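## Task

Scene 1. The cell is paused. Its log reads: 02:52:04 MOVER delid M06 (N2), lid to LP2: done; 02:52:31 MOVER delid M09 (N3), lid to LP1: done; 02:52:58 MOVER delid N06 (N1), lid to LP4: done; 02:54:40 DISPENSER error, run aborted; 02:54:55 AUTO-RECOVER relid LP1 to N2: done; 02:55:20 AUTO-RECOVER relid LP4 to N3: done; 02:55:51 AUTO-RECOVER stopped by watchdog. Seat every plate's own lid fully on it and then press CONTINUE. Lids carry no marks, so ownership comes only from the log. Plates must stay in their original nests. If what you see disagrees with the log, press CALL instead, and every plate and lid must then be where it was at the start. Pressing RETRY, CONTINUE or SKIP fails the task if the gripper is holding labware, if any plate at a nest is not seated in it, or if any lid there is not seated on a plate. Nothing may count on the robot to stay in place: release everything and move the gripper away at the end; resting on the panel housing, the CALL key or the required key is still clear.

## Robot and tools

Robot: a single FANUC CRX-5iA arm carrying a Robotiq 2F-140 parallel gripper. There is only one arm, so every motion argument is a single row. Deck labels mark nests (N1, N2, N3) and lid parks (LP1, LP2, ...), placed in no fixed order. The operator panel stands ahead of the robot, toward +x. Its keys, left to right when facing it: RETRY (white), CONTINUE (green), SKIP (yellow), CALL (blue). A key counts once pushed until it latches. The first three are go keys and end the job as soon as one goes down; after CALL the job ends when the robot stops. A wrong or premature go key is worse than none.

Frames. Results report end_effector_position (metres) and end_effector_quat_wxyz in the scene frame: origin on the table top under the base, +z up, +y to the left when looking along +x. That point sits between the closed finger pads; closed fingertips reach about 33 mm past it, fully open about 9 mm. The fingers point along the gripper's +z and open and close along its y. Closing pushes the fingertips about 24 mm further out, so leave that space above a surface. Reported position may be slightly off, more so at long reach.

The row. Every motion uses a row of 9 numbers, each in [-1, 1]: dx, dy, dz, rx, ry, rz, position, force_limit, speed. The first six are an offset, not a pose: expressed in the gripper's own axes and measured from the gripper pose shown in the latest result (or from its current pose if no result in this scene has shown it yet, and for second and later calls within one reply). 1.0 equals 0.6 m of translation or 180 degrees; rx, ry, rz form one rotation vector. Every row in a list is measured from that same base pose, not chained. The last three are absolute gripper settings. position: +1 fully open (140 mm), about -0.8 pads touching, -1 closes until blocked. force_limit: roughly 14 N at -1, 60 N at 0, 107 N at +1. speed: gap change about 30 mm/s at -1, 140 at 0, 250 at +1.

Tools.
execute_actions {actions, pictures}: actions holds at most one item. An empty list just returns the state. {"rows": [[9 numbers], ...], "steps": n} runs up to 15 control steps of 1/30 s, one row per step, repeating the final row if rows run out (default 15 steps). {"steps": n} alone waits up to 300 steps counted from the previous result, including your thinking time. pictures toggles camera images.
move {target, speed}: target is one 9-number row as above; the gripper travels a straight path toward it over 0.5 to 10 s (cut off at 10 s). speed is metres per second, 0.002 to 0.5, default 0.25; rotation is capped at twice that in rad/s. Finger settings are sent at the start. It does not avoid obstacles and may overshoot speed near a straight arm. Its result adds a move: line giving the ending (done, off_target, moving, held, fault) and limits that acted (paced = pose clipped; held = some steps blocked by a check) plus distance to target.
wait {seconds}: 0 to 10 s with no new command.
zoom_image {camera, region}: camera is cam_high, cam_low or cam_wrist; region [x0, y0, x1, y1] in pixels, at most 504 by 504. Images are 672x504 (cam_high, cam_low) and 616x616 (cam_wrist).
read_manual {section}: licence texts only.
finished_scene {scene}: ends scene 1 or 2, irreversibly, and reports the result plus the next task.

Motion behaviour. Each step, the commanded pose is clipped to within 70 mm and 16 degrees of the measured pose; position wins over orientation if both cannot be met. After an action the arm continues only to the last clipped pose, so check the result and send the remainder. Zero offsets are not a pause; they pull the hand back to the base pose. A "pose unreachable" line or HELD marks steps changed or blocked by the clearance check. The simulation keeps running while you think.

Gripping. Close with position -1 and confirm object_status 2. Codes: 0 moving, 1 blocked while opening, 2 blocked while closing, 3 at target or pads met. To squeeze harder while holding, raise force_limit and switch position between -1 and -0.98. position_measured is in counts: 3 open, 230 pads met.

Hazards. The arm is stiff: commanding even a few millimetres past a firm contact can trigger a stop. A joint torque at its load limit (147 N m for the three base joints, 36.8 N m for the wrist joints, held weight included) or 150 N of external force halts the arm for 10 s and drops the rest of the call; back away to release a press. Approach contacts slowly. Long holding heats motors (MOTOR HOT warning, then OVER-TEMPERATURE FAULT). Never drop, slip, slam or push things off the table. Flange force readings are approximate and include held weight. End with the gripper open and clear of all labware.

Each tool is called as name(argument=value, ...), one argument or row to a line, values as JSON.

## Session

execute_actions(
  actions=[],
)

Scene clock: 0.00 s of 9600.00 s.
end_effector_position=(+0.8724, +0.4897, +0.1900) position_measured=3 object_status=3 end_effector_quat_wxyz=(-0.236, +0.878, -0.416, -0.006)
Joint positions: [ 0.233  0.601  0.956 -1.322 -1.159  0.645]
Joint velocities: [-0.     0.001 -0.     0.     0.    -0.001]
Flange force (N, the push that the arm receives, along the gripper's own x y z axes): no reading
Hand target: +0.872, +0.490, +0.190; -0.236, +0.878, -0.416, -0.006

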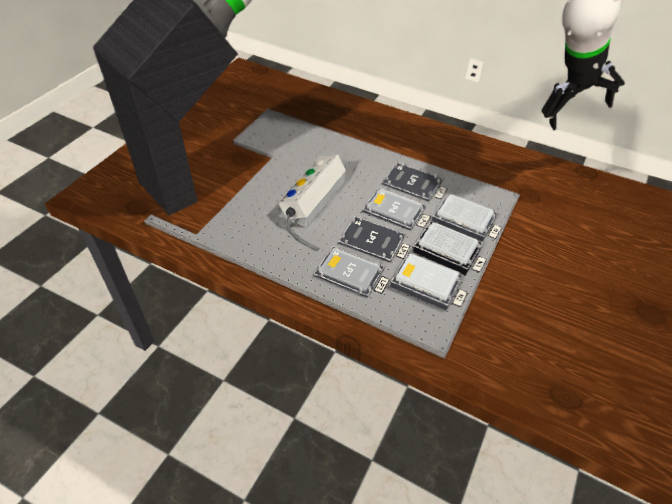

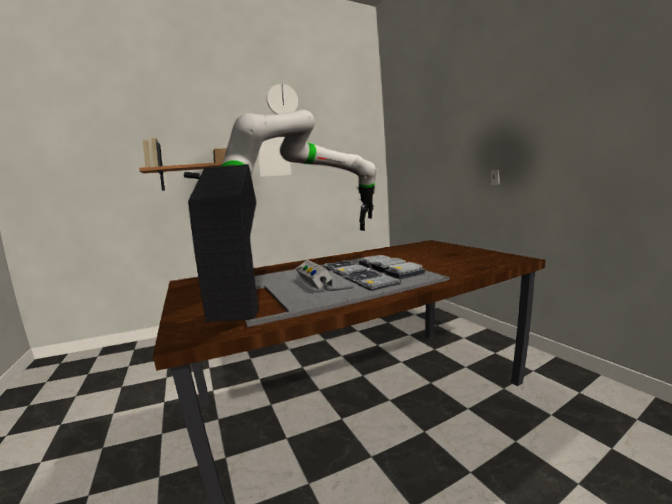

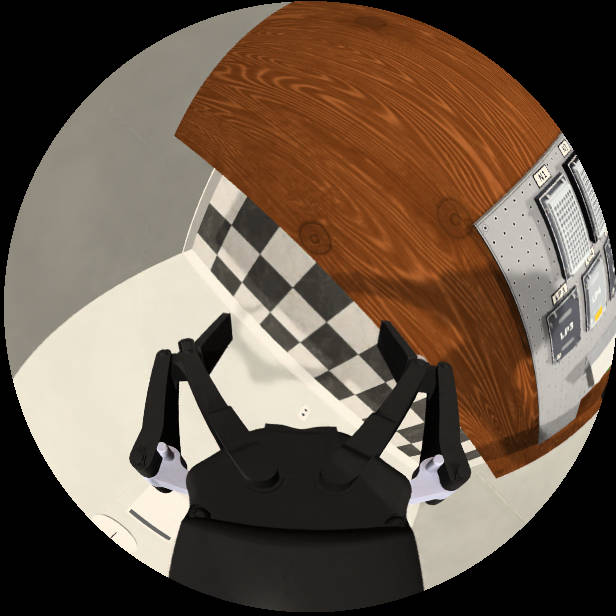

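zoom_image(
  camera="cam_high",
  region=[260, 140, 520, 320],
)

Region (260, 140, 520, 320) of cam_high's 672x504 image, scaled by 1.938, with more detail than that image has; it fills the top 349 rows of this view, and the rest is white.

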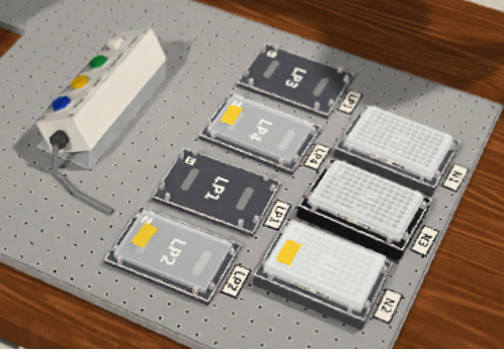

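move(
  target=[-0.012,1.0,-0.667,-0.157,0.004,-0.277,-1,0,0],
)

Scene clock: 7.67 s of 9600.00 s.
end_effector_position=(+0.3548, +0.0009, +0.3002) position_measured=233 object_status=3 end_effector_quat_wxyz=(+0.000, +1.000, +0.001, +0.001)
Joint positions: [-0.36   0.211 -0.492 -1.063 -1.319  2.628]
Joint velocities: [-0.     0.    -0.    -0.002  0.     0.001]
Flange force (N, the push that the arm receives, along the gripper's own x y z axes): [-2.5 0.5 -3.0]
Hand target: +0.355, +0.001, +0.300; -0.000, +1.000, +0.001, +0.001
Off the commanded pose: 0.002 m, 0 deg.
After step 90, 1.33 s passed at rest.
move: done

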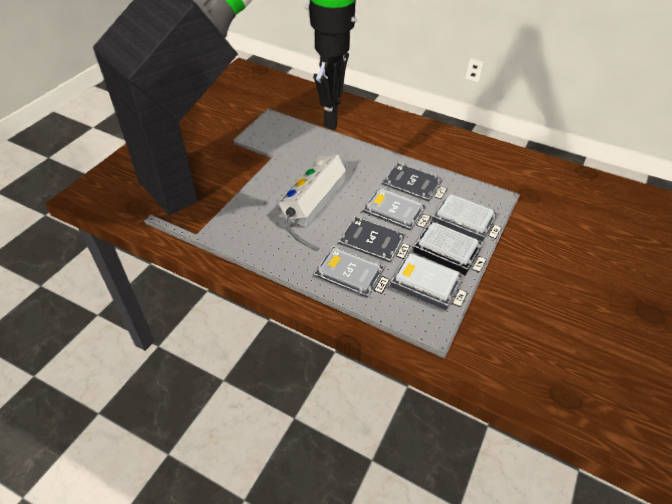

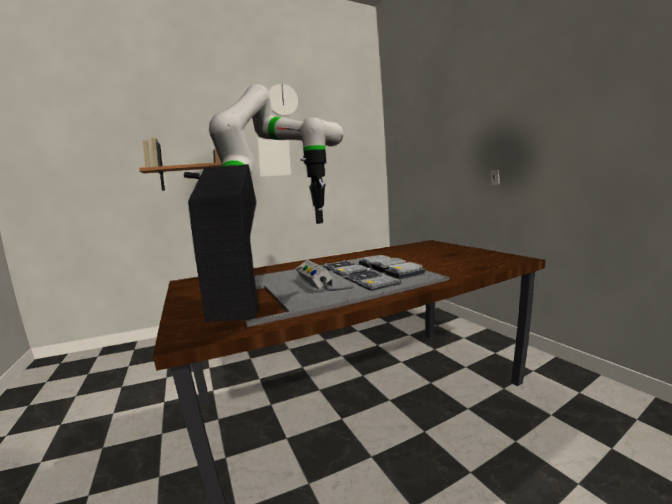

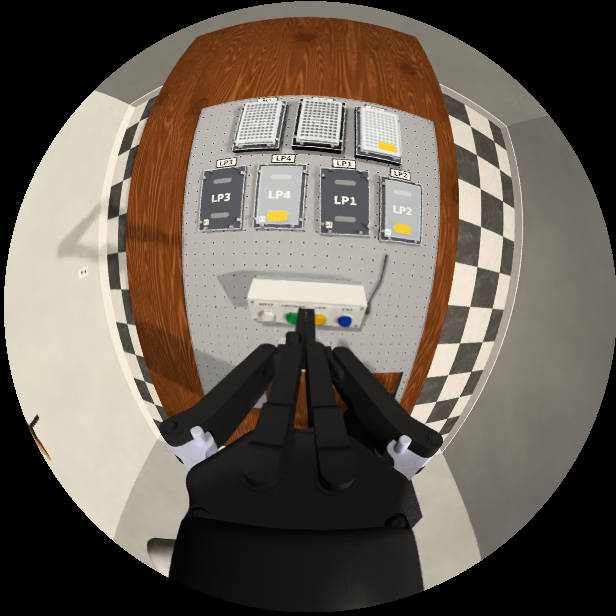

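move(
  target=[-0.16,0.127,0.24,0,0,0,-1,0,0],
)

zoom_image(
  camera="cam_low",
  region=[250, 210, 370, 310],
)

zoom_image(
  camera="cam_high",
  region=[230, 110, 370, 250],
)

Scene clock: 12.77 s of 9600.00 s.
end_effector_position=(+0.2603, -0.0762, +0.1559) position_measured=233 object_status=3 end_effector_quat_wxyz=(+0.000, +1.000, +0.001, +0.002)
Joint positions: [-0.271  0.683 -0.575 -1.346 -1.066  3.166]
Joint velocities: [-0.002  0.     0.    -0.001 -0.001  0.001]
Flange force (N, the push that the arm receives, along the gripper's own x y z axes): [-4.8 1.7 -1.4]
Hand target: +0.260, -0.076, +0.156; -0.000, +1.000, +0.001, +0.002
Off the commanded pose: 0.001 m, 0 deg.
After step 90, 0.87 s passed at rest.
move: done

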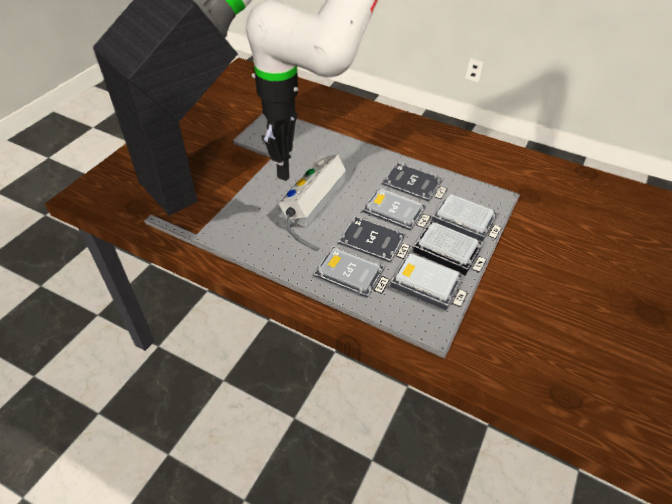

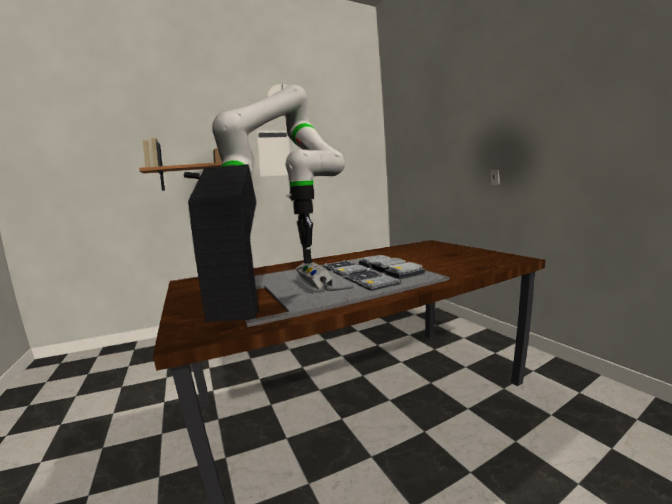

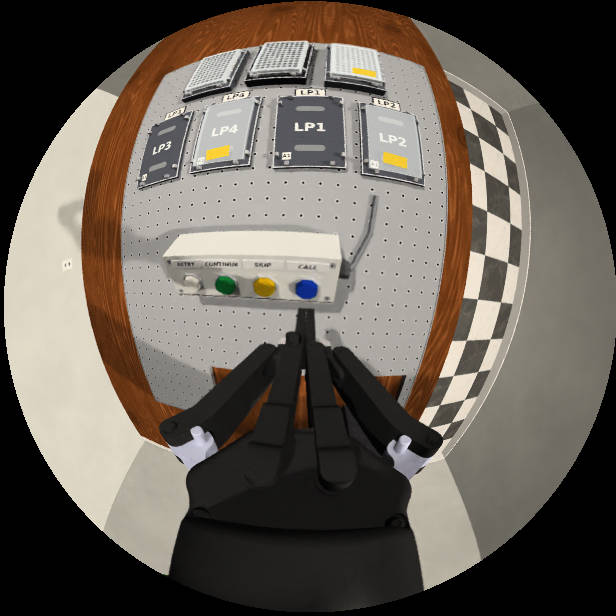

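Region (250, 210, 370, 310) of cam_low's 672x504 image, scaled by 4.200, with more detail than that image has.

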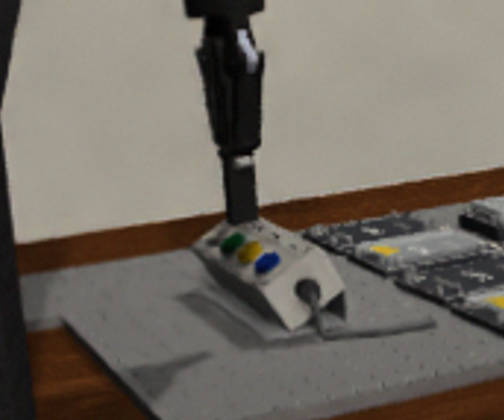

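Region (230, 110, 370, 250) of cam_high's 672x504 image, scaled by 3.600, with more detail than that image has.

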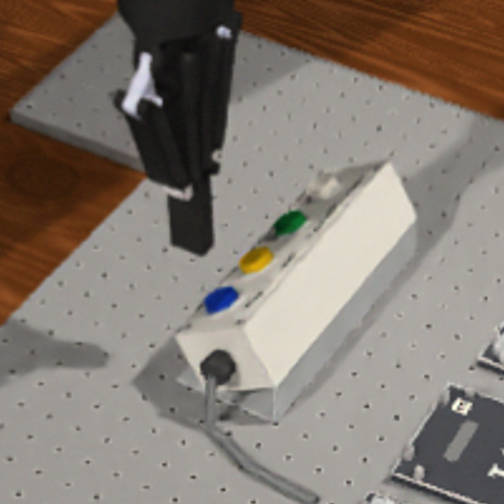

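move(
  target=[0,0.002,0.04,0,0.083,0,-1,0,0],
  speed=0.08,
)

zoom_image(
  camera="cam_low",
  region=[250, 210, 370, 310],
)

zoom_image(
  camera="cam_high",
  region=[230, 110, 370, 250],
)

Scene clock: 17.97 s of 9600.00 s.
end_effector_position=(+0.2608, -0.0778, +0.1321) position_measured=233 object_status=3 end_effector_quat_wxyz=(-0.000, +0.991, +0.001, +0.133)
Joint positions: [-0.433  0.925 -0.673 -1.645 -1.14   3.682]
Joint velocities: [ 0.    -0.001 -0.     0.    -0.001  0.001]
Flange force (N, the push that the arm receives, along the gripper's own x y z axes): [-4.2 -1.6 -3.8]
Hand target: +0.261, -0.078, +0.132; -0.000, +0.991, +0.001, +0.133
Off the commanded pose: 0.001 m, 0 deg.
After step 90, 0.30 s passed at rest.
move: done

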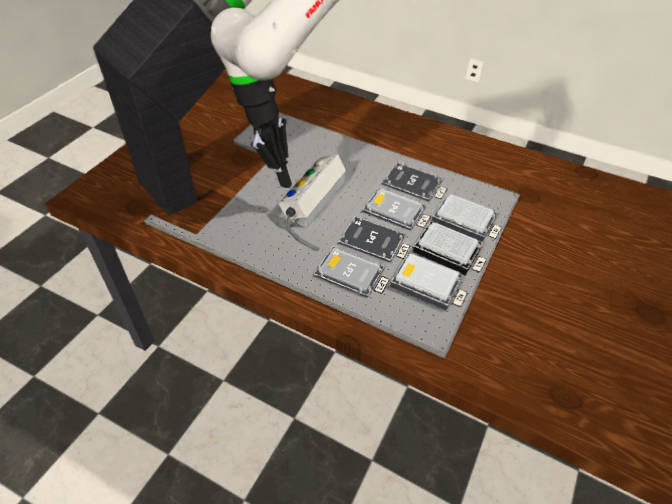

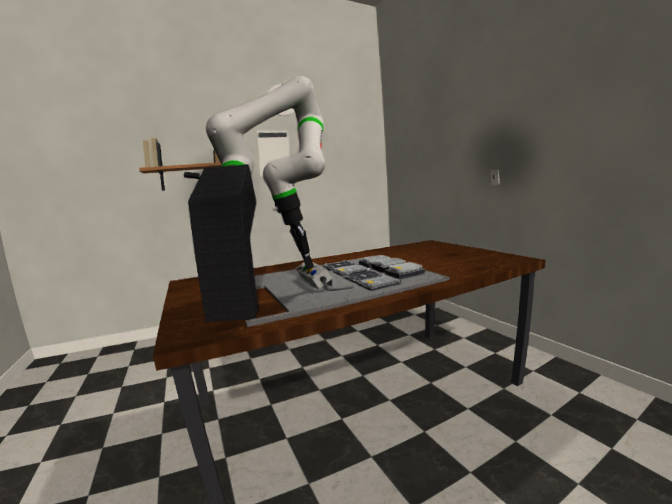

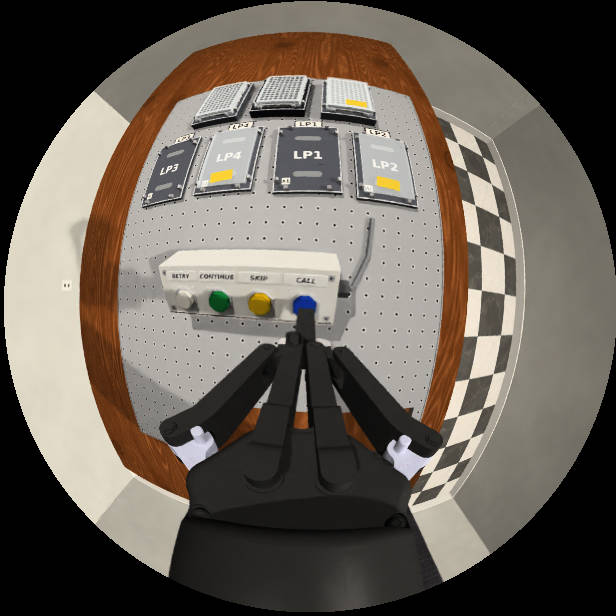

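Region (250, 210, 370, 310) of cam_low's 672x504 image, scaled by 4.200, with more detail than that image has.

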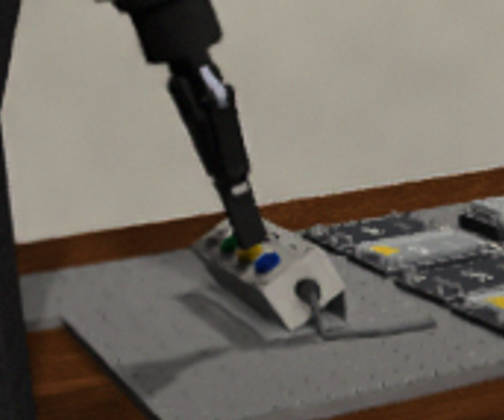

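Region (230, 110, 370, 250) of cam_high's 672x504 image, scaled by 3.600, with more detail than that image has.

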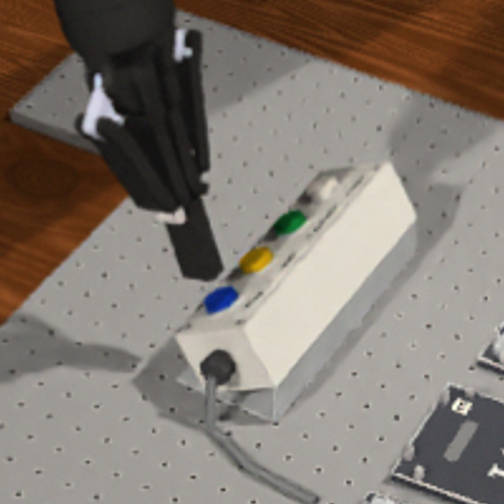

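About 20 mm to go.

move(
  target=[0.004,0,0.024,0,0,0,-1,0,0],
  speed=0.015,
)

zoom_image(
  camera="cam_high",
  region=[230, 110, 370, 250],
)

move(
  target=[0.001,0,0.006,0,0,0,-1,0,0],
  speed=0.006,
)

zoom_image(
  camera="cam_high",
  region=[230, 110, 370, 250],
)

Scene clock: 20.97 s of 9600.00 s.
end_effector_position=(+0.2669, -0.0778, +0.1189) position_measured=233 object_status=3 end_effector_quat_wxyz=(-0.000, +0.991, +0.001, +0.133)
Joint positions: [-0.391  0.941 -0.659 -1.687 -1.141  3.684]
Joint velocities: [ 0.    -0.001 -0.     0.    -0.001  0.001]
Flange force (N, the push that the arm receives, along the gripper's own x y z axes): [-4.5 1.4 -2.5]
Hand target: +0.267, -0.078, +0.119; -0.000, +0.991, +0.001, +0.133
Off the commanded pose: 0.000 m, 0 deg.
move: done

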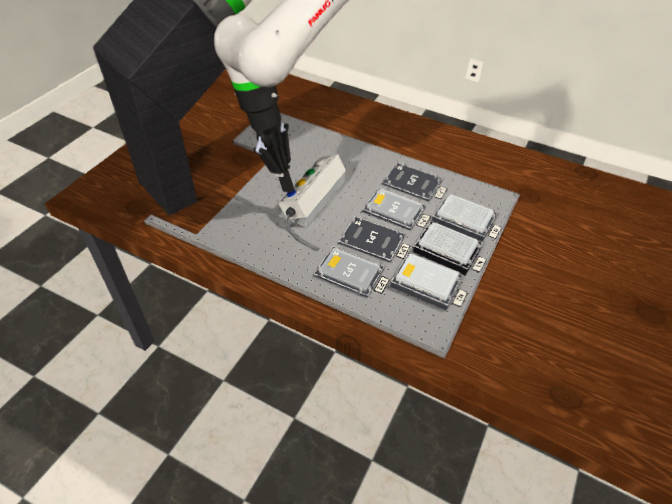

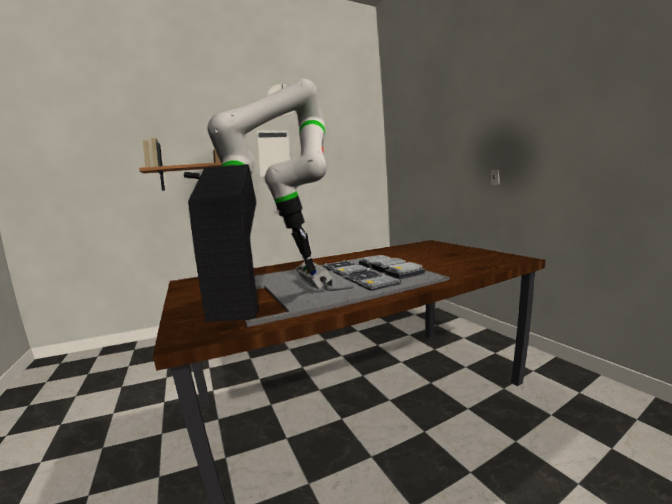

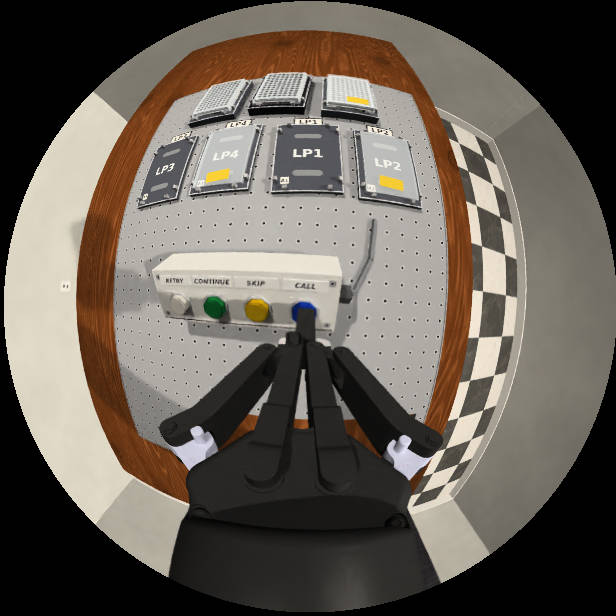

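Region (230, 110, 370, 250) of cam_high's 672x504 image, scaled by 3.600, with more detail than that image has.

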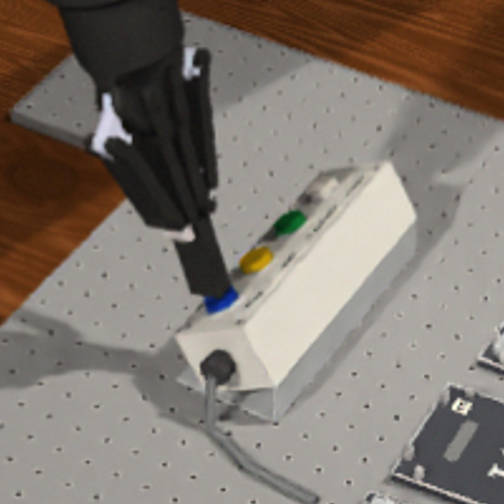

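Scene clock: 21.80 s of 9600.00 s.
end_effector_position=(+0.2684, -0.0777, +0.1156) position_measured=233 object_status=3 end_effector_quat_wxyz=(-0.000, +0.991, +0.001, +0.133)
Joint positions: [-0.381  0.945 -0.655 -1.698 -1.142  3.684]
Joint velocities: [ 0.    -0.001  0.    -0.     0.    -0.   ]
Flange force (N, the push that the arm receives, along the gripper's own x y z axes): [-1.8 0.4 -7.7]
Hand target: +0.268, -0.078, +0.116; -0.000, +0.991, +0.001, +0.133
Off the commanded pose: 0.000 m, 0 deg.
move: done

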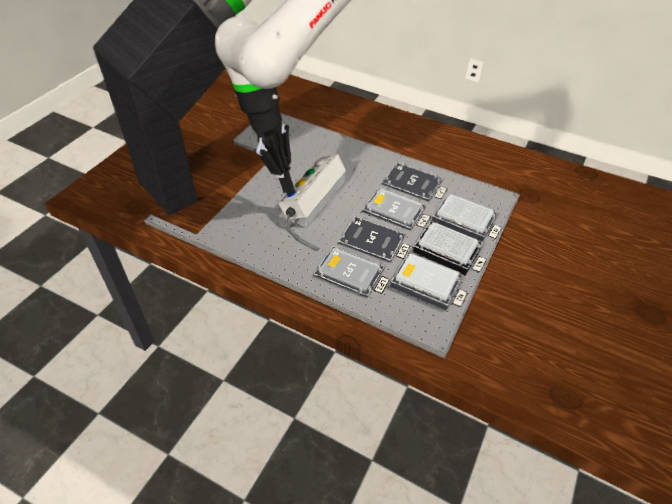

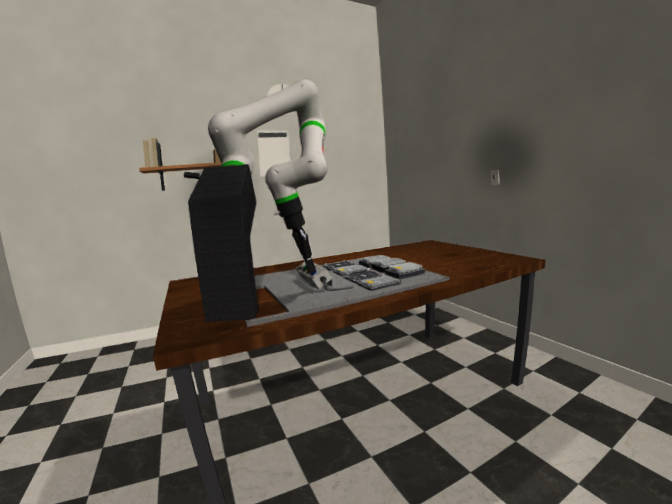

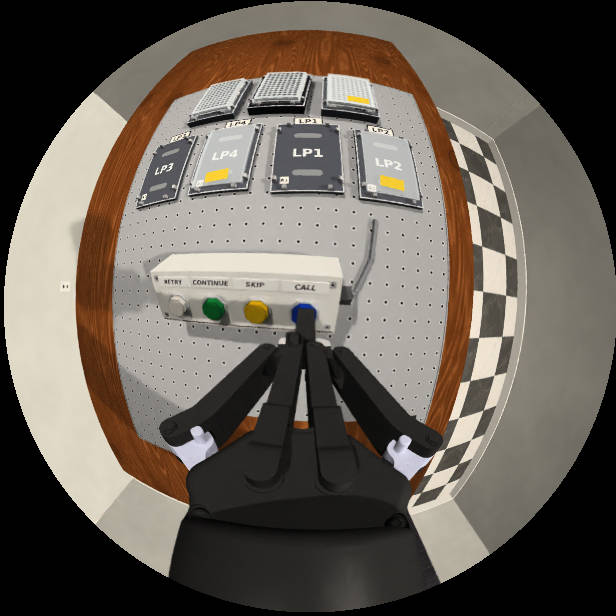

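Region (230, 110, 370, 250) of cam_high's 672x504 image, scaled by 3.600, with more detail than that image has.

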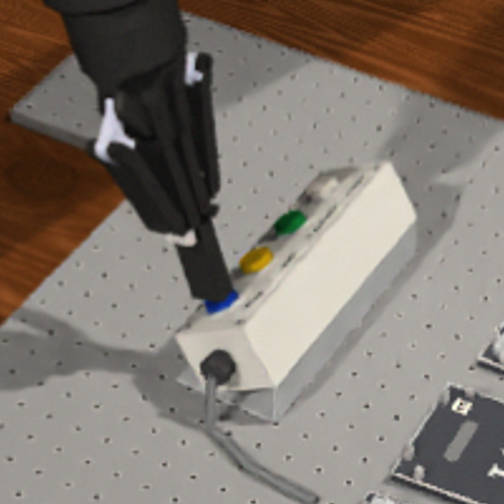

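move(
  target=[0.001,0,0.004,0,0,0,-1,0,0],
  speed=0.005,
)

Scene clock: 23.17 s of 9600.00 s.
end_effector_position=(+0.2696, -0.0777, +0.1134) position_measured=233 object_status=3 end_effector_quat_wxyz=(-0.000, +0.991, +0.001, +0.133)
Joint positions: [-0.374  0.947 -0.652 -1.704 -1.142  3.683]
Joint velocities: [-0.     0.     0.     0.    -0.001 -0.001]
Flange force (N, the push that the arm receives, along the gripper's own x y z axes): [-3.6 1.1 -3.3]
Hand target: +0.270, -0.078, +0.113; -0.000, +0.991, +0.001, +0.133
Off the commanded pose: 0.000 m, 0 deg.
move: done

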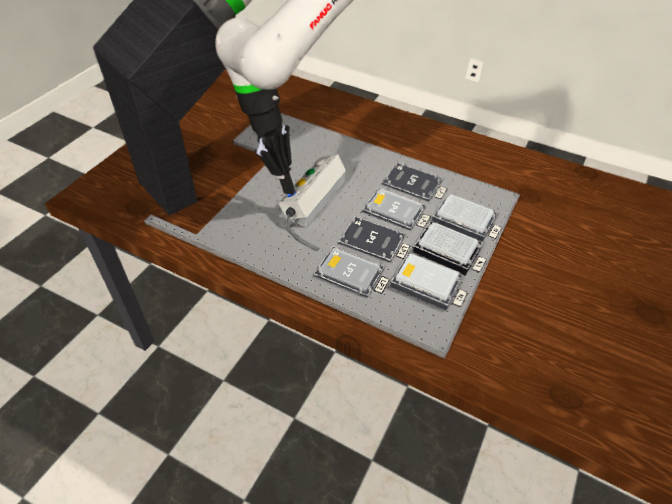

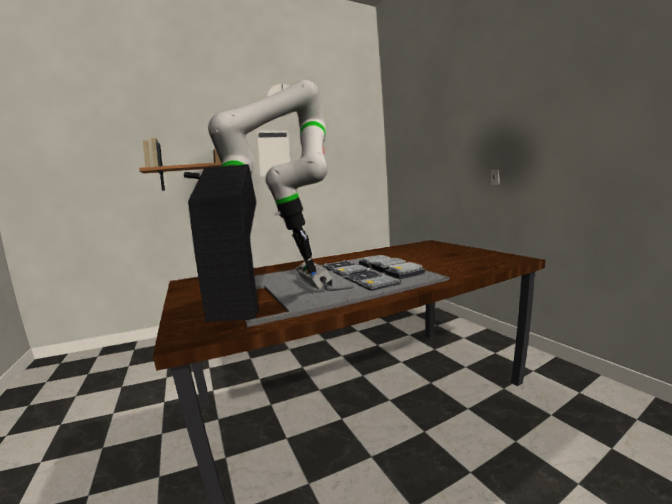

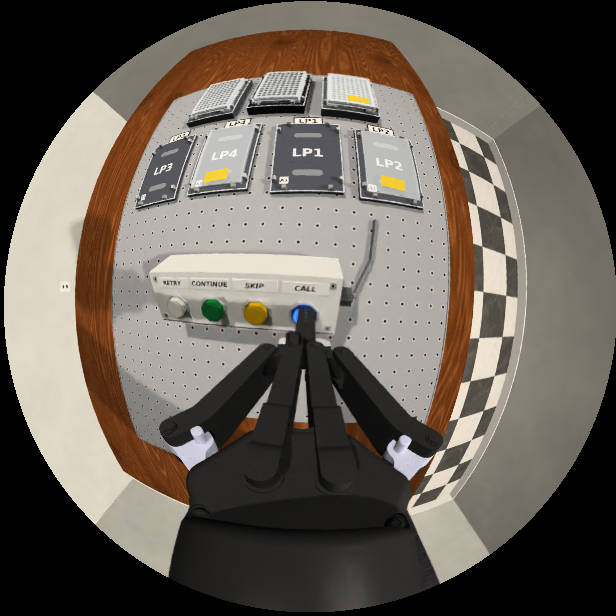

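The key is lit and caught.

finished_scene(
  scene=1,
)

The scene is finished: the task was done.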